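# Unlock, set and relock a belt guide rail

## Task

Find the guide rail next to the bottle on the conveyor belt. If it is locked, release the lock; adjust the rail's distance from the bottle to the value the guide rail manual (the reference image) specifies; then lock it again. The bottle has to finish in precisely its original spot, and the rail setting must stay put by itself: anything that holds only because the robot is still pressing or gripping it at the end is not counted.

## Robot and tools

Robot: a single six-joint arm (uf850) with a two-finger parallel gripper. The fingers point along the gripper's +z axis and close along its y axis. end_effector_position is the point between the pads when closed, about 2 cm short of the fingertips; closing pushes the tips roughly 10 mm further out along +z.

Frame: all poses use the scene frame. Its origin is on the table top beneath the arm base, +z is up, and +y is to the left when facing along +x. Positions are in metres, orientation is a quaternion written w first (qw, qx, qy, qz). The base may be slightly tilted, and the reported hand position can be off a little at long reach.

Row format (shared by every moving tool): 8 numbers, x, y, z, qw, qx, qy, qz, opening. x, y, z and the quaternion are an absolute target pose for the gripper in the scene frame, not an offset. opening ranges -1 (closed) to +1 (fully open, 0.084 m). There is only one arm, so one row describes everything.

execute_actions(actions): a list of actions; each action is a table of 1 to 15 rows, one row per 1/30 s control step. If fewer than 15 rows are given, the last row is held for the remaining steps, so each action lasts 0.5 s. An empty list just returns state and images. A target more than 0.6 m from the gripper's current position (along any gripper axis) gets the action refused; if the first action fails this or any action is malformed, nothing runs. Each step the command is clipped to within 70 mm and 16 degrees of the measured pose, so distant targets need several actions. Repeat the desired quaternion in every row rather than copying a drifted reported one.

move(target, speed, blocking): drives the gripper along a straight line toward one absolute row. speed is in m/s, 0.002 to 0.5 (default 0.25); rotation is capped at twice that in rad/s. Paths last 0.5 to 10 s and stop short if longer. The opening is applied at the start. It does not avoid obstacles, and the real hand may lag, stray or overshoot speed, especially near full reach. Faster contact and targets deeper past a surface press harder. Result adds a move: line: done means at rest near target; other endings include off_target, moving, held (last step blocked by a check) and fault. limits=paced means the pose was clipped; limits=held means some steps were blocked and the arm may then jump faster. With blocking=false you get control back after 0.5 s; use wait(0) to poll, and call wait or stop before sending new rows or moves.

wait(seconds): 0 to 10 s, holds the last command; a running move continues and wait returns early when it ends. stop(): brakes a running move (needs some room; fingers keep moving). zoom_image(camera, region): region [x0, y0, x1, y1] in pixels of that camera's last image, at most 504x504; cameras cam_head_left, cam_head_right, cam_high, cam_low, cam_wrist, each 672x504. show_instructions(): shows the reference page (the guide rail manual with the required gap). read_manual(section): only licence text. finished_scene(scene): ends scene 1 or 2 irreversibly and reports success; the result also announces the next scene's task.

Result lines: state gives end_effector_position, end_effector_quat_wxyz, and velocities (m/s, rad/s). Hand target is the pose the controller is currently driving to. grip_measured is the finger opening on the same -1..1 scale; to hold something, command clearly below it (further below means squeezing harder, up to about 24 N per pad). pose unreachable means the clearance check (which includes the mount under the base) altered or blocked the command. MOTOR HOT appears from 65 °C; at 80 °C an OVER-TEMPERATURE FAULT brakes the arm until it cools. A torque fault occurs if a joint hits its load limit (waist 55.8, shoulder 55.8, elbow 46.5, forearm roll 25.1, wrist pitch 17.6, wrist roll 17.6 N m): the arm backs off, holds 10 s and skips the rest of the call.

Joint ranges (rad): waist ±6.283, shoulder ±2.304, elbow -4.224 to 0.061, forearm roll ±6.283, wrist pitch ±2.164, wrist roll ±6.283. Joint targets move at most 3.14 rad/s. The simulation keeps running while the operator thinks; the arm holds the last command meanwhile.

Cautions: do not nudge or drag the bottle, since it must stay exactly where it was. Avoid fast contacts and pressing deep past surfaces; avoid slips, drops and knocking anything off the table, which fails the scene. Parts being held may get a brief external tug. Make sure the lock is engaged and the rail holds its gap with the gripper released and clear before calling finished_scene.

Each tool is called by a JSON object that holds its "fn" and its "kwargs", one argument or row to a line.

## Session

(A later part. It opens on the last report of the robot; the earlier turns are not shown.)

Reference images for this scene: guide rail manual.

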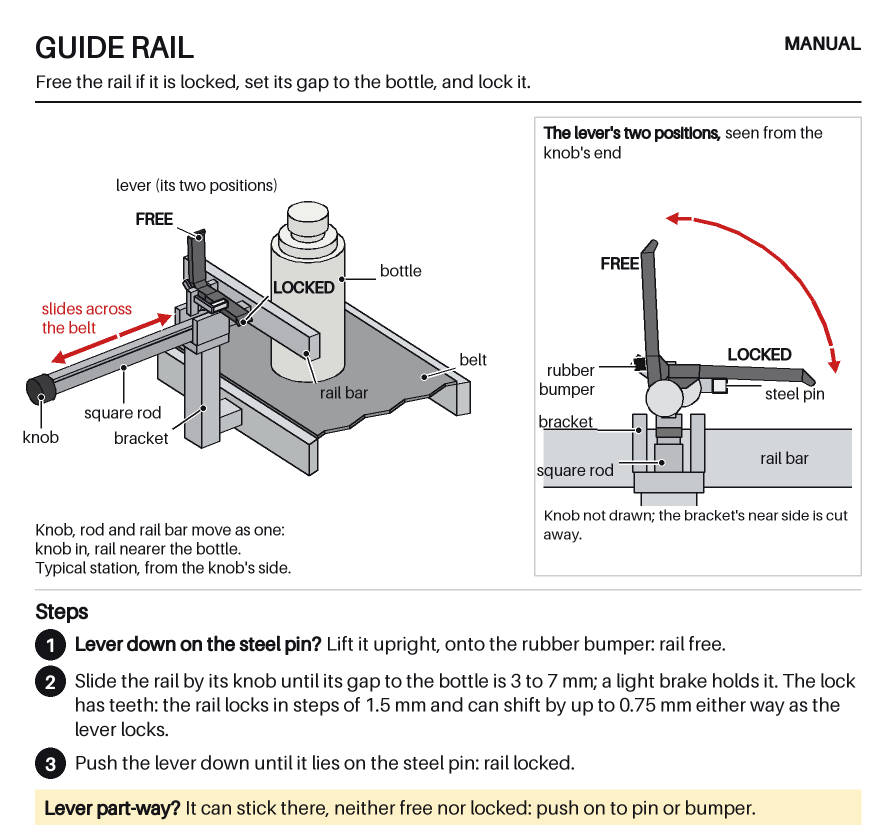

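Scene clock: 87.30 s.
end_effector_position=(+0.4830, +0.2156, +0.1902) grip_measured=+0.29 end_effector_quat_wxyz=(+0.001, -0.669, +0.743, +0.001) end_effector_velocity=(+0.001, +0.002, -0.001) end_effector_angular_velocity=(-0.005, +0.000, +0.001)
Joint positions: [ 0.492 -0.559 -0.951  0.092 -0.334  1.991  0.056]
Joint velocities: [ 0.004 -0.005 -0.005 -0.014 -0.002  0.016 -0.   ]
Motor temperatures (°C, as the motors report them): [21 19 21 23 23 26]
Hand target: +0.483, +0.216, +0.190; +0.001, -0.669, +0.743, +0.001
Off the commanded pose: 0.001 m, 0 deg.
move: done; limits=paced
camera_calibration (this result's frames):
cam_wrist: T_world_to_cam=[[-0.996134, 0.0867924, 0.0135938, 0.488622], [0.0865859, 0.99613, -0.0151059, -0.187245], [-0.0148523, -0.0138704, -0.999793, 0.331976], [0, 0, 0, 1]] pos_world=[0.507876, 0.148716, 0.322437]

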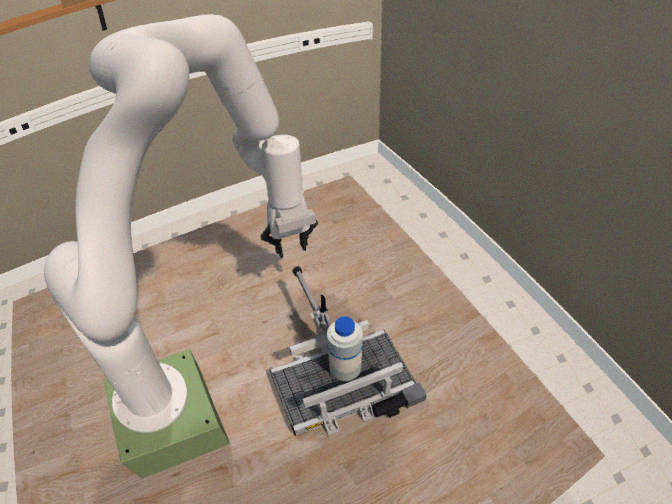

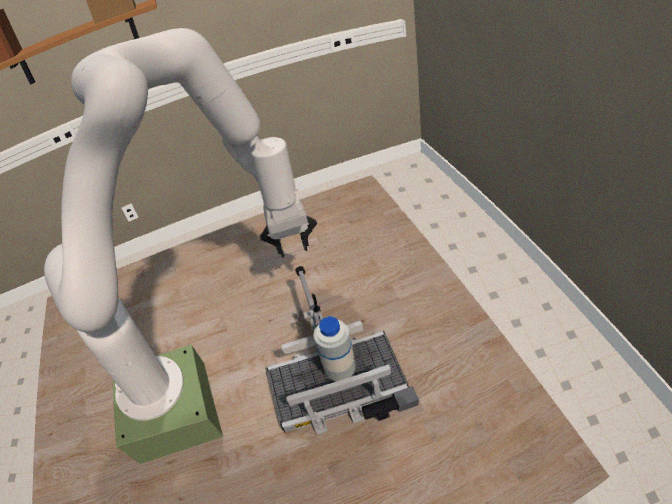

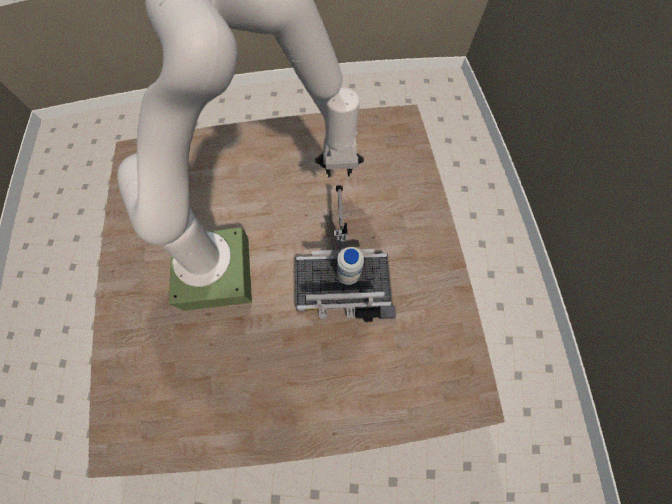

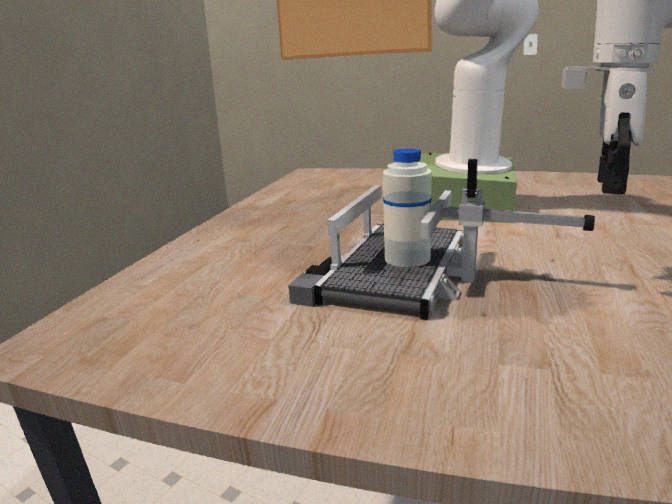

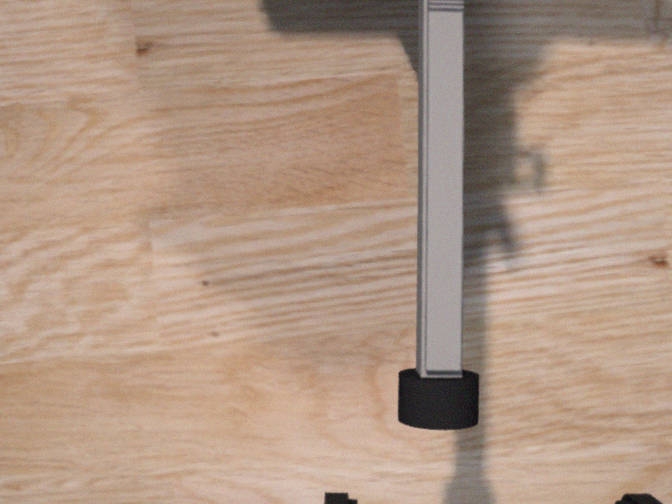

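{"fn": "move", "kwargs": {
  "target": [0.4815,0.195,0.15,0,0.669,-0.743,0,0.1],
  "speed": 0.15
}}

{"fn": "move", "kwargs": {
  "target": [0.4815,0.195,0.1135,0,0.669,-0.743,0,0.1],
  "speed": 0.08
}}

{"fn": "execute_actions", "kwargs": {
  "actions": [
    [[0.4815,0.195,0.1135,0,0.669,-0.743,0,-0.25]],
    [[0.4815,0.195,0.1135,0,0.669,-0.743,0,-0.42]],
    [[0.4815,0.195,0.1135,0,0.669,-0.743,0,-0.7]]
  ]
}}

Scene clock: 94.67 s.
end_effector_position=(+0.4817, +0.1951, +0.1502) grip_measured=+0.09 end_effector_quat_wxyz=(-0.000, -0.669, +0.743, -0.000) end_effector_velocity=(-0.000, -0.001, -0.002) end_effector_angular_velocity=(+0.001, +0.001, -0.000)
Joint positions: [ 0.459 -0.632 -0.938  0.114 -0.249  1.934  0.048]
Joint velocities: [-0.002 -0.005 -0.     0.007  0.004 -0.009 -0.   ]
Motor temperatures (°C, as the motors report them): [21 19 21 23 23 26]
Hand target: +0.482, +0.195, +0.150; -0.000, -0.669, +0.743, -0.000
Off the commanded pose: 0.000 m, 0 deg.
move: done
camera_calibration (this result's frames):
cam_wrist: T_world_to_cam=[[-0.996174, 0.0865472, 0.0120834, 0.489937], [0.0863115, 0.99609, -0.0188275, -0.166527], [-0.0136656, -0.0177125, -0.99975, 0.291842], [0, 0, 0, 1]] pos_world=[0.506424, 0.128643, 0.282713]

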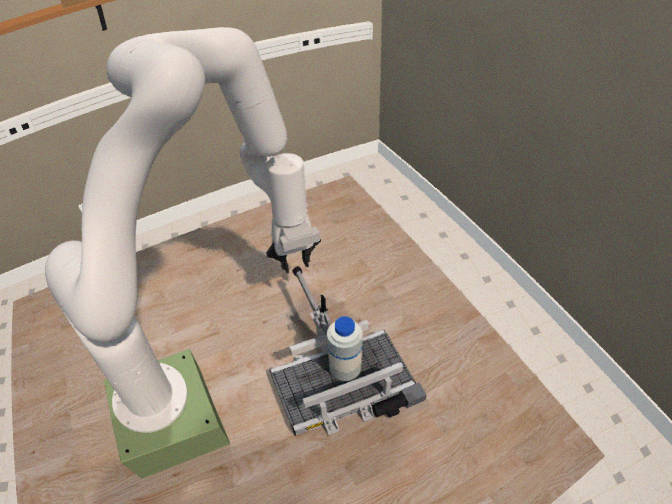

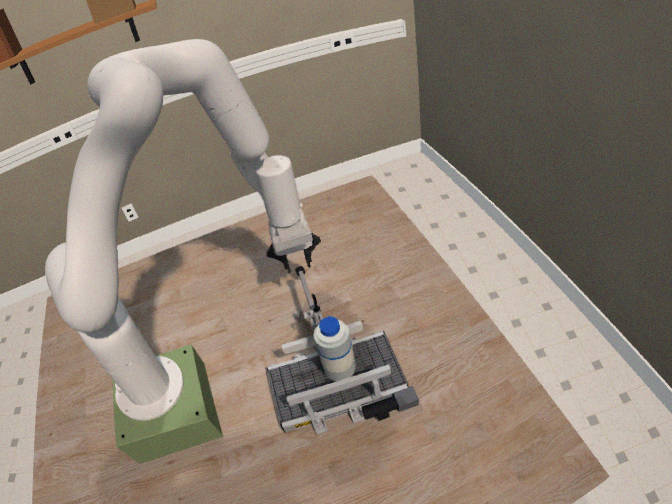

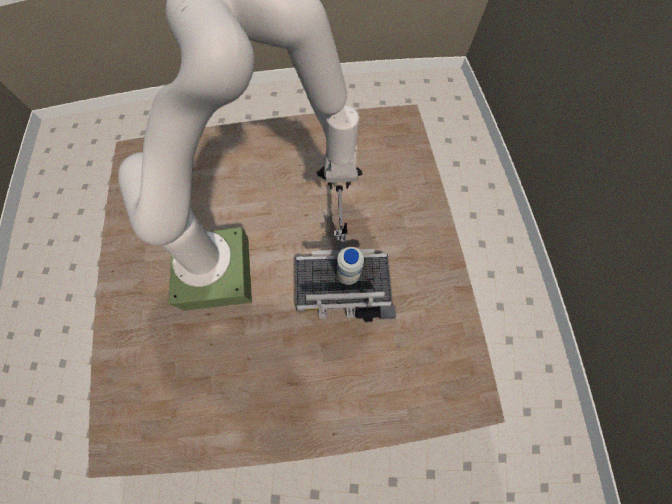

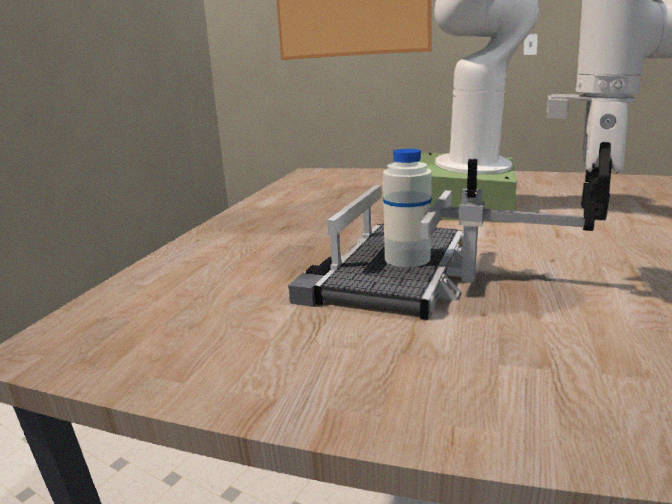

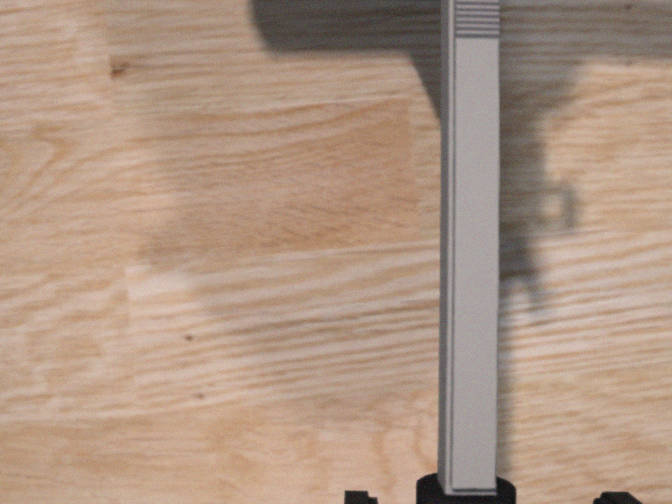

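Scene clock: 95.57 s.
end_effector_position=(+0.4817, +0.1950, +0.1137) grip_measured=+0.09 end_effector_quat_wxyz=(+0.000, -0.669, +0.743, -0.000) end_effector_velocity=(-0.000, -0.000, -0.002) end_effector_angular_velocity=(+0.001, +0.001, -0.000)
Joint positions: [ 0.461 -0.715 -0.958  0.152 -0.187  1.897  0.048]
Joint velocities: [-0.    -0.005 -0.001  0.009  0.003 -0.009 -0.   ]
Motor temperatures (°C, as the motors report them): [21 19 21 23 23 26]
Hand target: +0.482, +0.195, +0.113; -0.000, -0.669, +0.743, -0.000
Off the commanded pose: 0.000 m, 0 deg.
move: done
camera_calibration (this result's frames):
cam_wrist: T_world_to_cam=[[-0.99617, 0.0865778, 0.0122465, 0.490345], [0.0863419, 0.996091, -0.0186335, -0.167191], [-0.0138119, -0.0175047, -0.999751, 0.2554], [0, 0, 0, 1]] pos_world=[0.50643, 0.128555, 0.246216]

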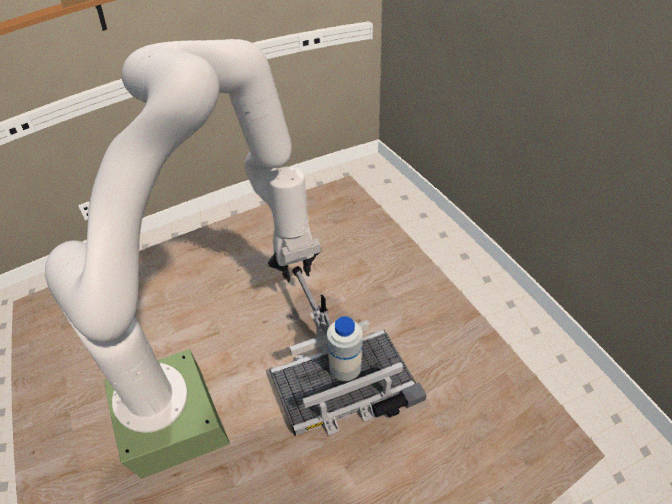

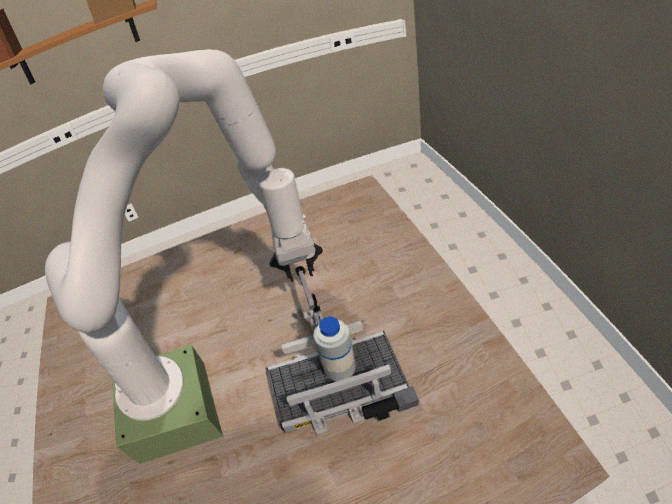

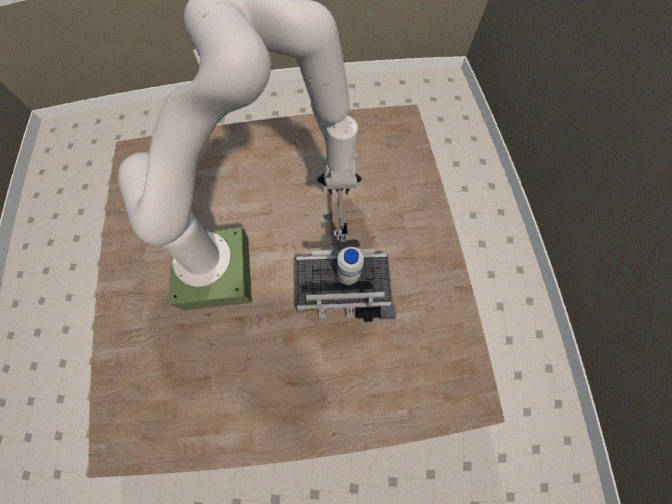

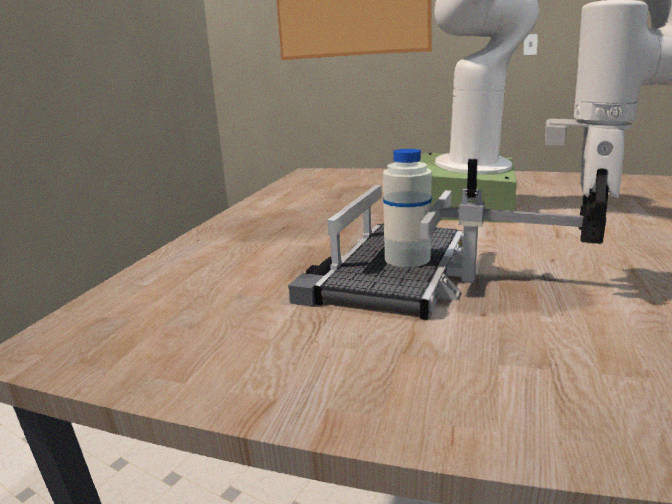

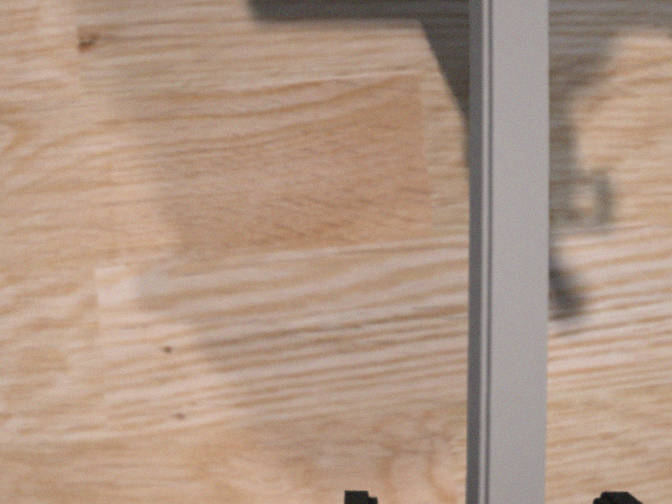

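Scene clock: 97.07 s.
end_effector_position=(+0.4821, +0.1951, +0.1137) grip_measured=-0.47 end_effector_quat_wxyz=(+0.001, -0.669, +0.743, -0.000) end_effector_velocity=(-0.001, -0.000, -0.000) end_effector_angular_velocity=(-0.000, +0.001, -0.001)
Joint positions: [ 0.461 -0.715 -0.959  0.155 -0.185  1.894  0.023]
Joint velocities: [ 0.    -0.     0.     0.001 -0.001  0.001 -0.   ]
Motor temperatures (°C, as the motors report them): [21 19 21 23 23 26]
Hand target: +0.482, +0.195, +0.113; +0.000, -0.669, +0.743, +0.000
Off the commanded pose: 0.001 m, 0 deg.
camera_calibration (this result's frames):
cam_wrist: T_world_to_cam=[[-0.996184, 0.0865783, 0.0110622, 0.490886], [0.0863742, 0.996104, -0.0177577, -0.167489], [-0.0125566, -0.0167344, -0.999781, 0.254591], [0, 0, 0, 1]] pos_world=[0.506676, 0.128597, 0.246131]

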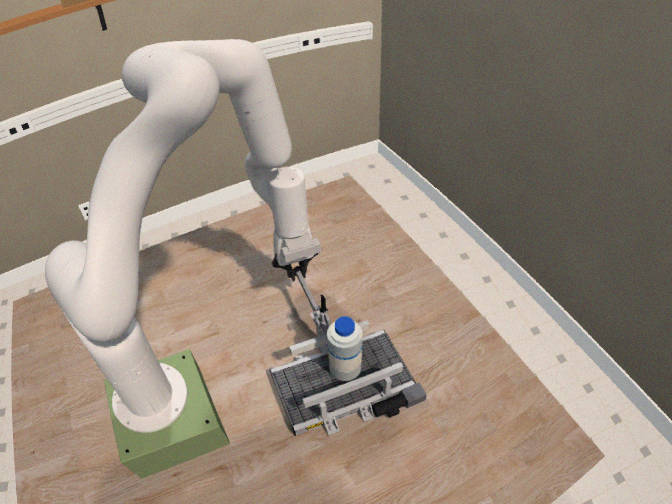

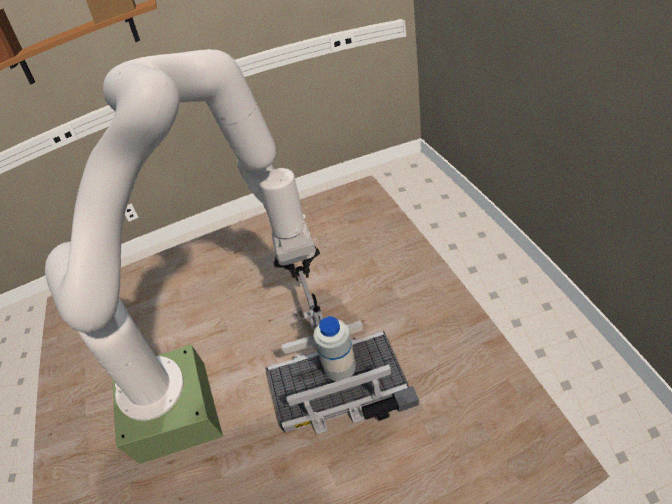

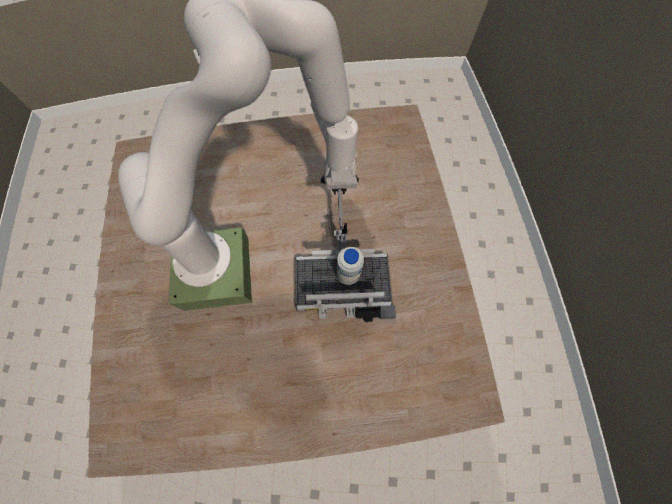

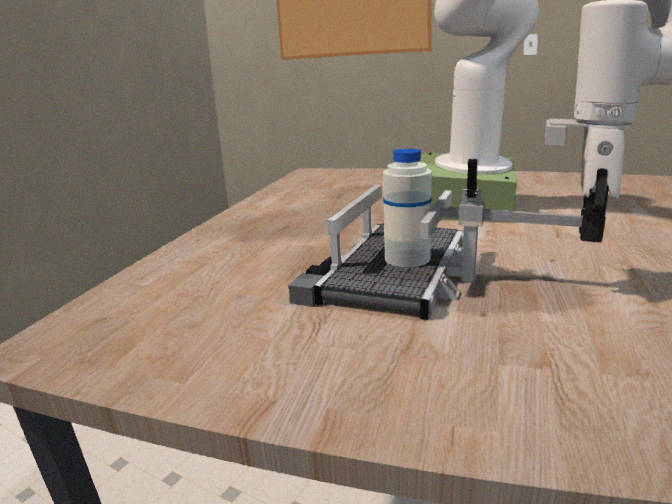

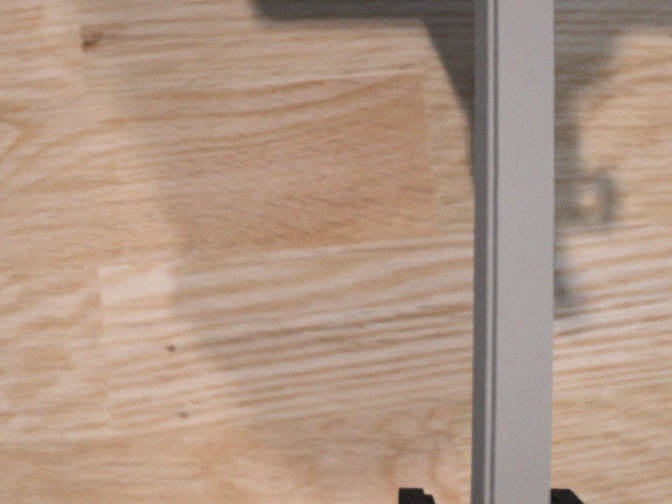

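{"fn": "move", "kwargs": {
  "target": [0.4825,0.1990,0.1137,0,0.669,-0.743,0,-0.7],
  "speed": 0.006
}}

{"fn": "execute_actions", "kwargs": {
  "actions": [
    [[0.4825,0.199,0.1137,0,0.669,-0.743,0,0.1]]
  ]
}}

{"fn": "move", "kwargs": {
  "target": [0.4825,0.199,0.20,0,0.669,-0.743,0,0.1]
}}

{"fn": "move", "kwargs": {
  "target": [0.455,0.017,0.275,0,0.669,-0.743,0,-1],
  "speed": 0.3
}}

{"fn": "zoom_image", "kwargs": {
  "camera": "cam_wrist",
  "region": [290,210,420,300]
}}

Scene clock: 105.70 s.
end_effector_position=(+0.4822, +0.1988, +0.1136) grip_measured=-0.47 end_effector_quat_wxyz=(-0.000, -0.669, +0.743, +0.000) end_effector_velocity=(+0.001, +0.001, +0.000) end_effector_angular_velocity=(-0.000, -0.001, +0.001)
Joint positions: [ 0.467 -0.718 -0.965  0.15  -0.191  1.905  0.023]
Joint velocities: [ 0.002 -0.001 -0.003 -0.004 -0.001  0.005 -0.   ]
Motor temperatures (°C, as the motors report them): [21 19 21 23 23 26]
Hand target: +0.483, +0.199, +0.114; +0.000, -0.669, +0.743, +0.000
Off the commanded pose: 0.000 m, 0 deg.
move: done
camera_calibration (this result's frames):
cam_wrist: T_world_to_cam=[[-0.996163, 0.0865084, 0.0132446, 0.490435], [0.0862577, 0.996102, -0.0184543, -0.171044], [-0.0147894, -0.017241, -0.999742, 0.255774], [0, 0, 0, 1]] pos_world=[0.50709, 0.132361, 0.246055]

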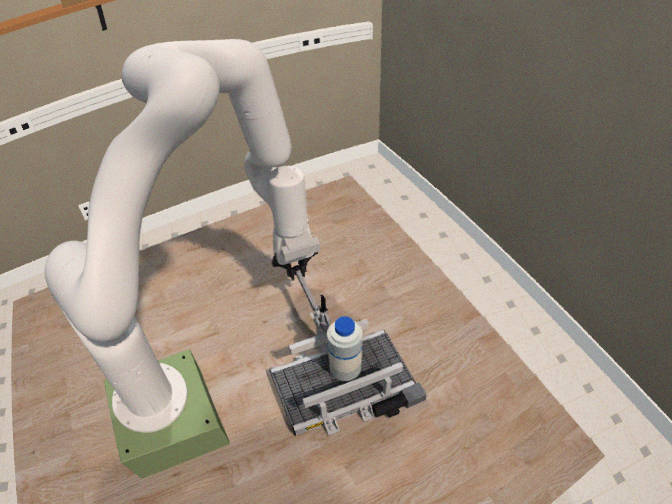

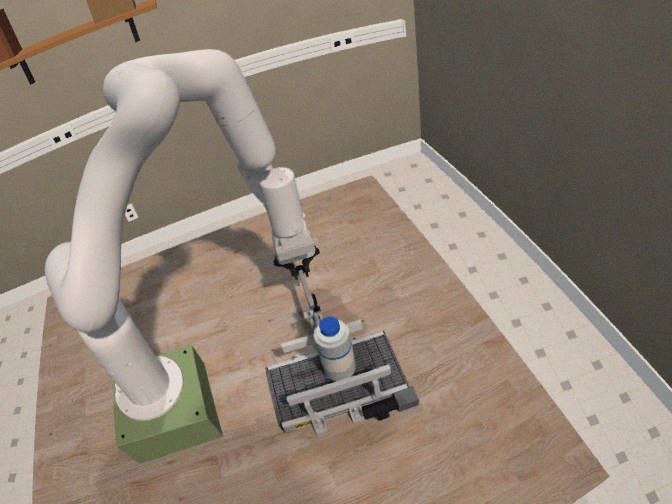

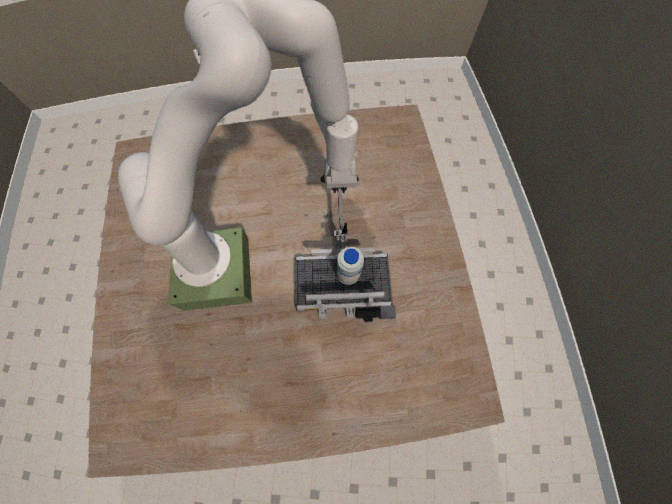

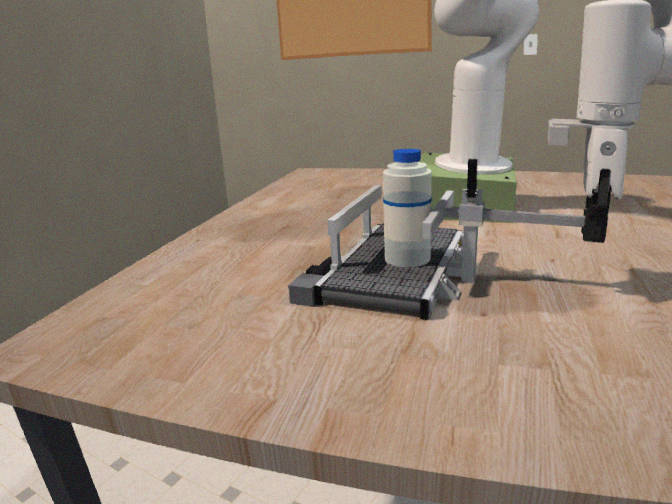

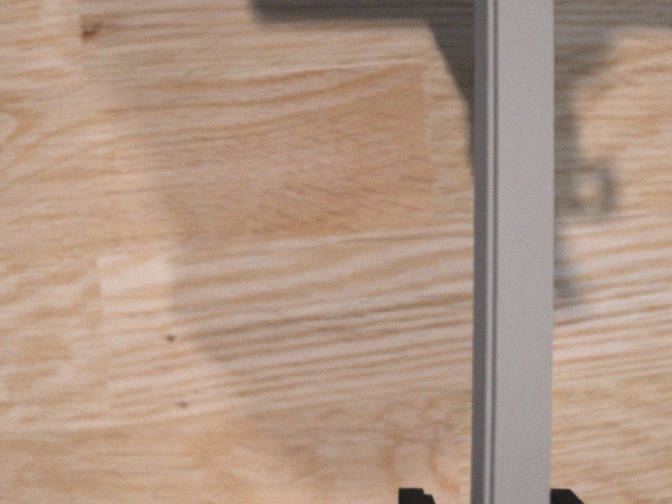

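Scene clock: 106.20 s.
end_effector_position=(+0.4821, +0.1989, +0.1136) grip_measured=+0.09 end_effector_quat_wxyz=(-0.000, -0.669, +0.743, +0.000) end_effector_velocity=(+0.002, +0.001, +0.001) end_effector_angular_velocity=(+0.002, -0.007, -0.003)
Joint positions: [ 0.468 -0.718 -0.965  0.15  -0.191  1.906  0.048]
Joint velocities: [-0.001  0.    -0.002  0.002  0.005  0.     0.001]
Motor temperatures (°C, as the motors report them): [21 19 21 23 23 26]
Hand target: +0.482, +0.199, +0.114; -0.000, -0.669, +0.743, +0.000
Off the commanded pose: 0.000 m, 0 deg.
camera_calibration (this result's frames):
cam_wrist: T_world_to_cam=[[-0.99616, 0.0865033, 0.01352, 0.490318], [0.0862446, 0.996099, -0.0186708, -0.171096], [-0.0150823, -0.017433, -0.999734, 0.255956], [0, 0, 0, 1]] pos_world=[0.507052, 0.132476, 0.246064]

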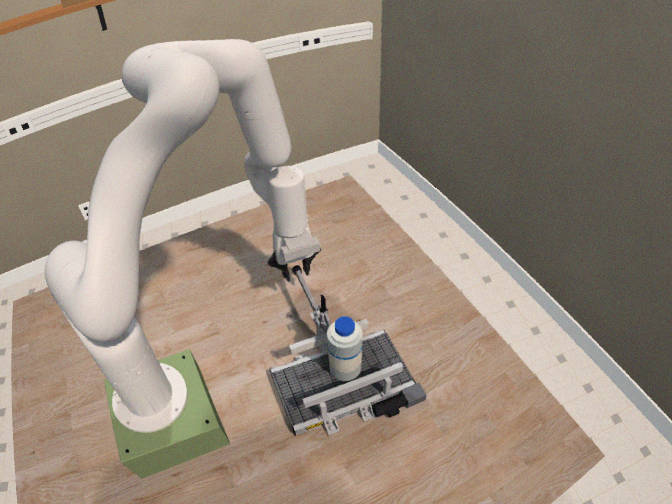

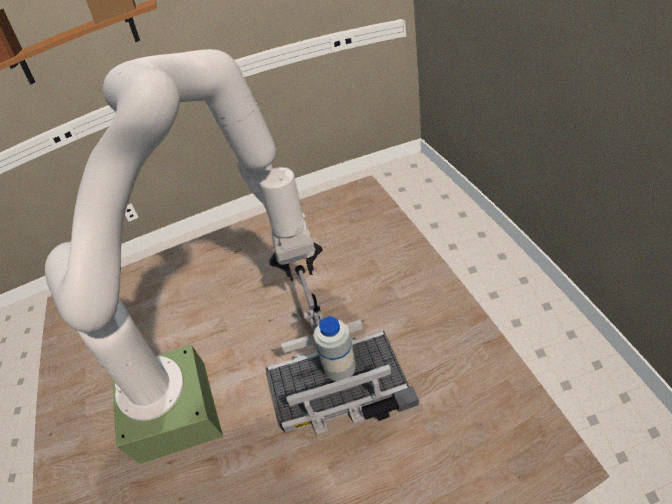

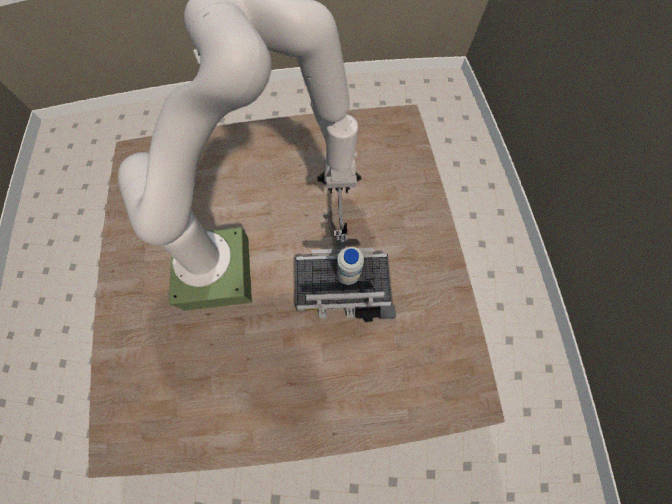

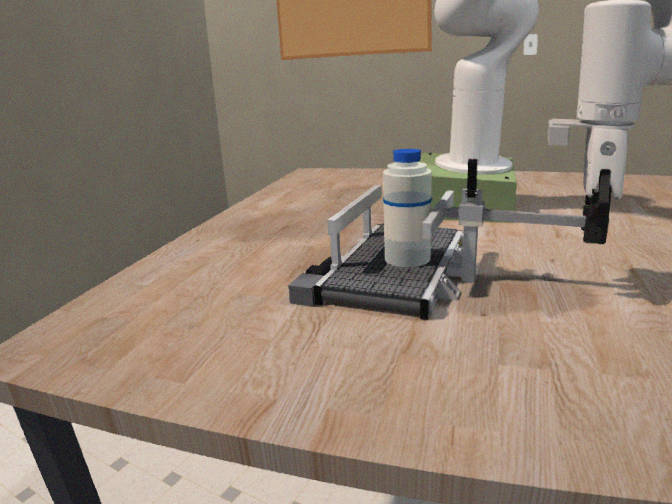

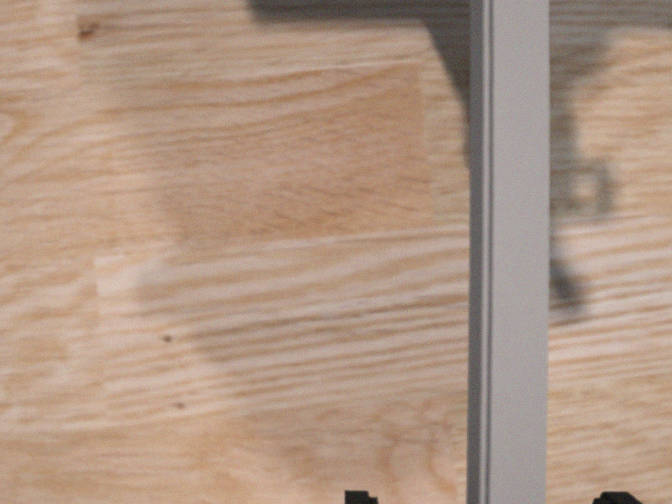

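Scene clock: 107.20 s.
end_effector_position=(+0.4821, +0.1990, +0.1998) grip_measured=+0.09 end_effector_quat_wxyz=(-0.000, -0.669, +0.743, +0.000) end_effector_velocity=(+0.000, +0.000, +0.002) end_effector_angular_velocity=(-0.000, -0.000, +0.001)
Joint positions: [ 0.463 -0.528 -0.929  0.086 -0.344  1.967  0.048]
Joint velocities: [ 0.     0.003 -0.    -0.002 -0.003  0.001 -0.   ]
Motor temperatures (°C, as the motors report them): [21 19 21 23 23 26]
Hand target: +0.482, +0.199, +0.200; +0.000, -0.669, +0.743, +0.000
Off the commanded pose: 0.000 m, 0 deg.
move: done
camera_calibration (this result's frames):
cam_wrist: T_world_to_cam=[[-0.996168, 0.0864703, 0.0131029, 0.489206], [0.0862292, 0.996113, -0.0179705, -0.16968], [-0.0146059, -0.0167717, -0.999753, 0.341736], [0, 0, 0, 1]] pos_world=[0.506954, 0.13245, 0.332193]

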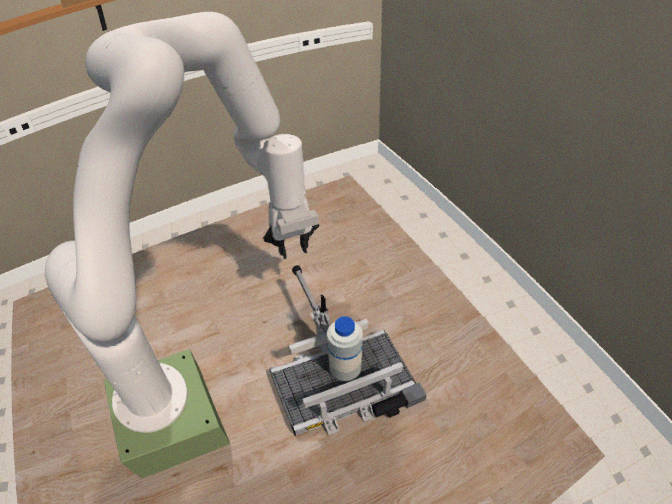

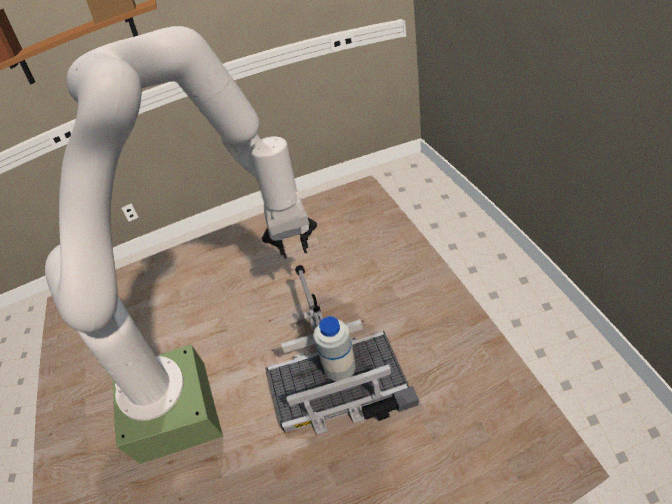

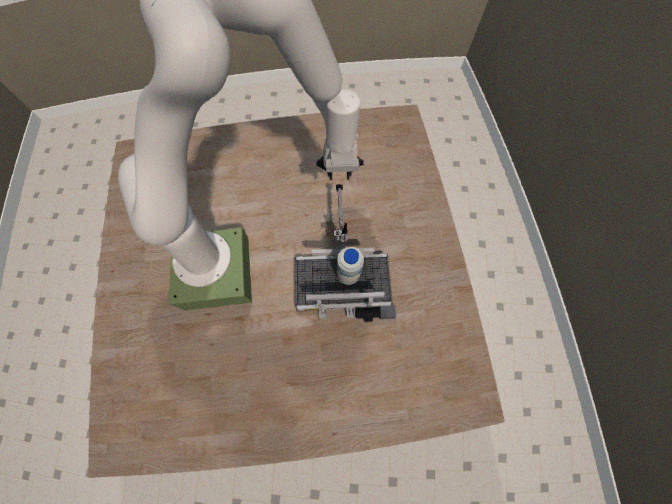

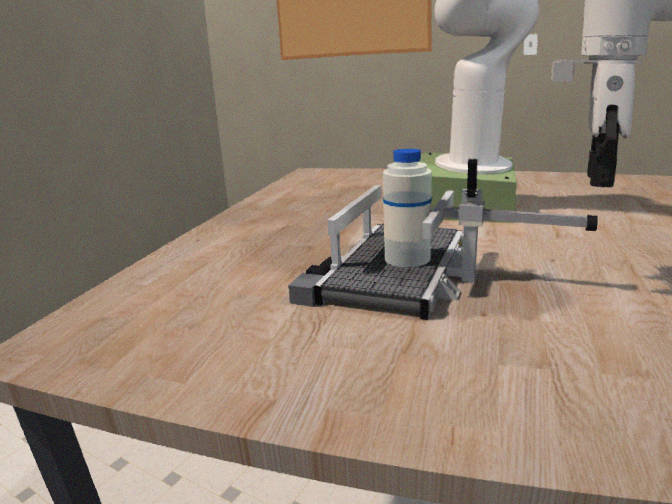

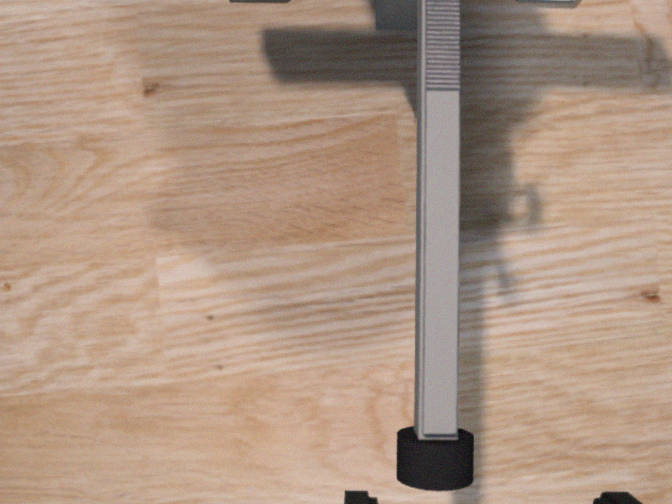

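Scene clock: 108.53 s.
end_effector_position=(+0.4545, +0.0165, +0.2748) grip_measured=-1.00 end_effector_quat_wxyz=(-0.001, -0.669, +0.743, -0.001) end_effector_velocity=(+0.000, -0.002, +0.002) end_effector_angular_velocity=(+0.003, -0.001, -0.001)
Joint positions: [ 0.084 -0.272 -0.756  0.106 -0.441  1.573  0.   ]
Joint velocities: [-0.007  0.004  0.     0.008 -0.003 -0.013  0.   ]
Motor temperatures (°C, as the motors report them): [21 19 21 23 23 26]
Hand target: +0.454, +0.016, +0.275; -0.001, -0.669, +0.743, -0.001
Off the commanded pose: 0.001 m, 0 deg.
move: done
camera_calibration (this result's frames):
cam_wrist: T_world_to_cam=[[-0.996202, 0.0862749, 0.0117552, 0.476867], [0.0860127, 0.996068, -0.0212301, 0.0168422], [-0.0135406, -0.0201384, -0.999706, 0.412814], [0, 0, 0, 1]] pos_world=[0.479197, -0.0496042, 0.407444]

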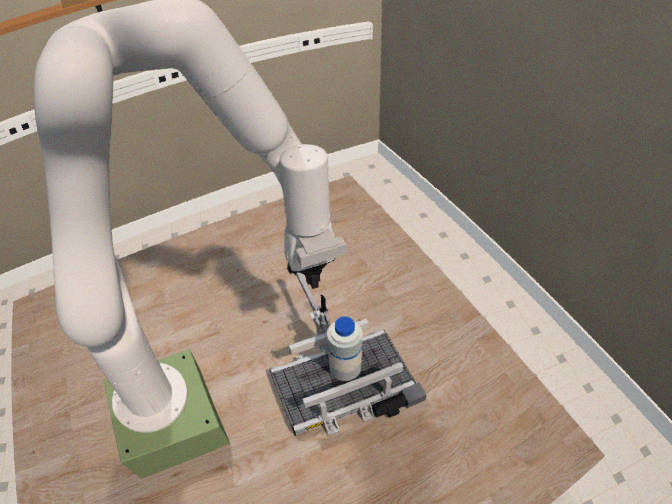

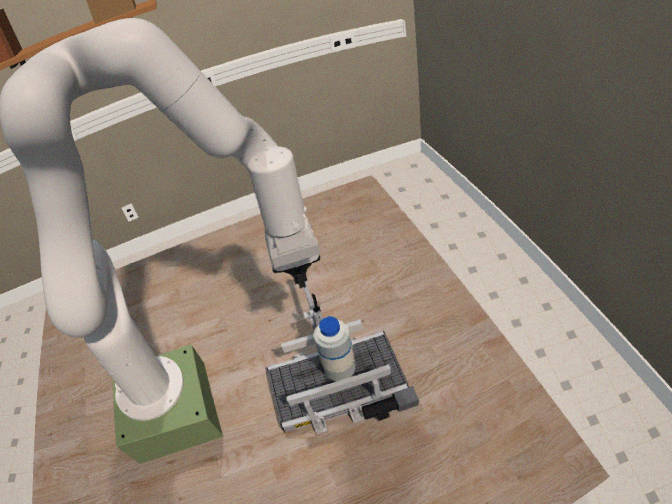

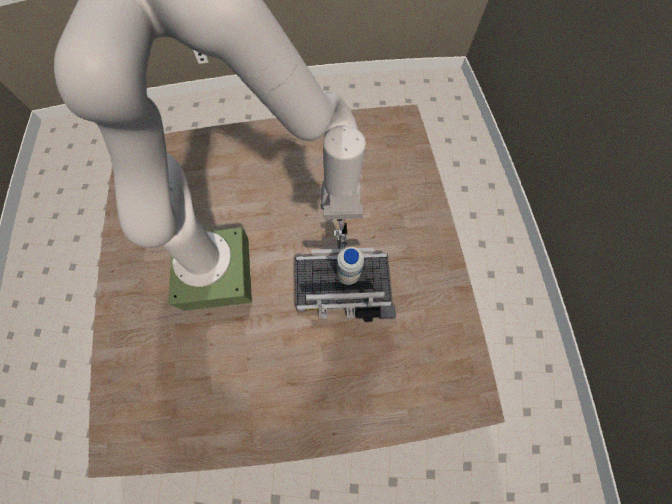

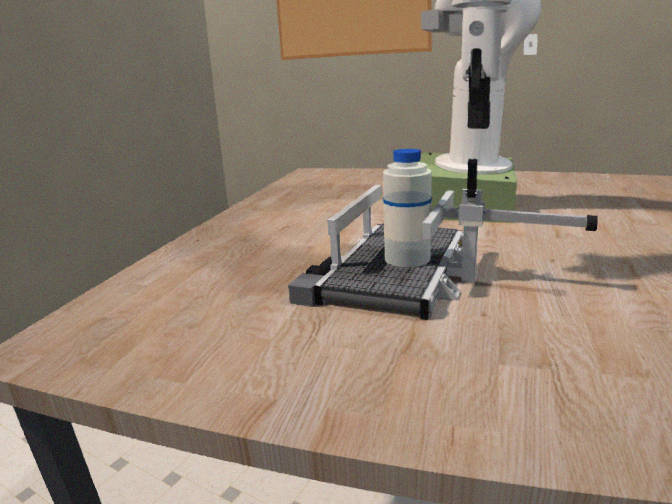

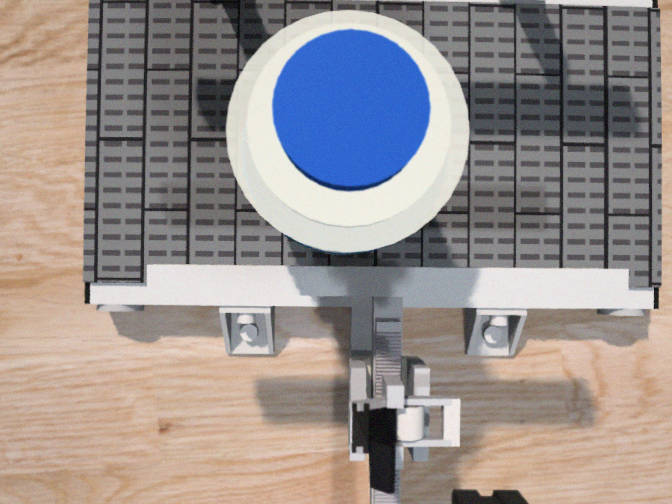

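Region (290, 210, 420, 300) of cam_wrist's 672x504 image, scaled by 3.877, with more detail than that image has; it fills the top 349 rows of this view, and the rest is white.

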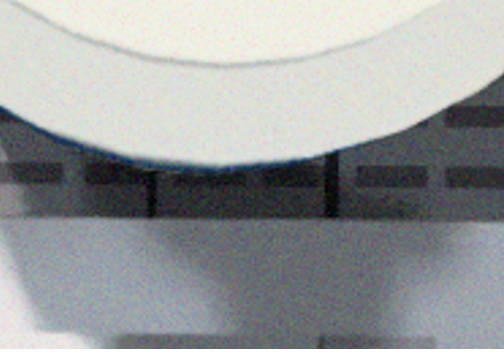

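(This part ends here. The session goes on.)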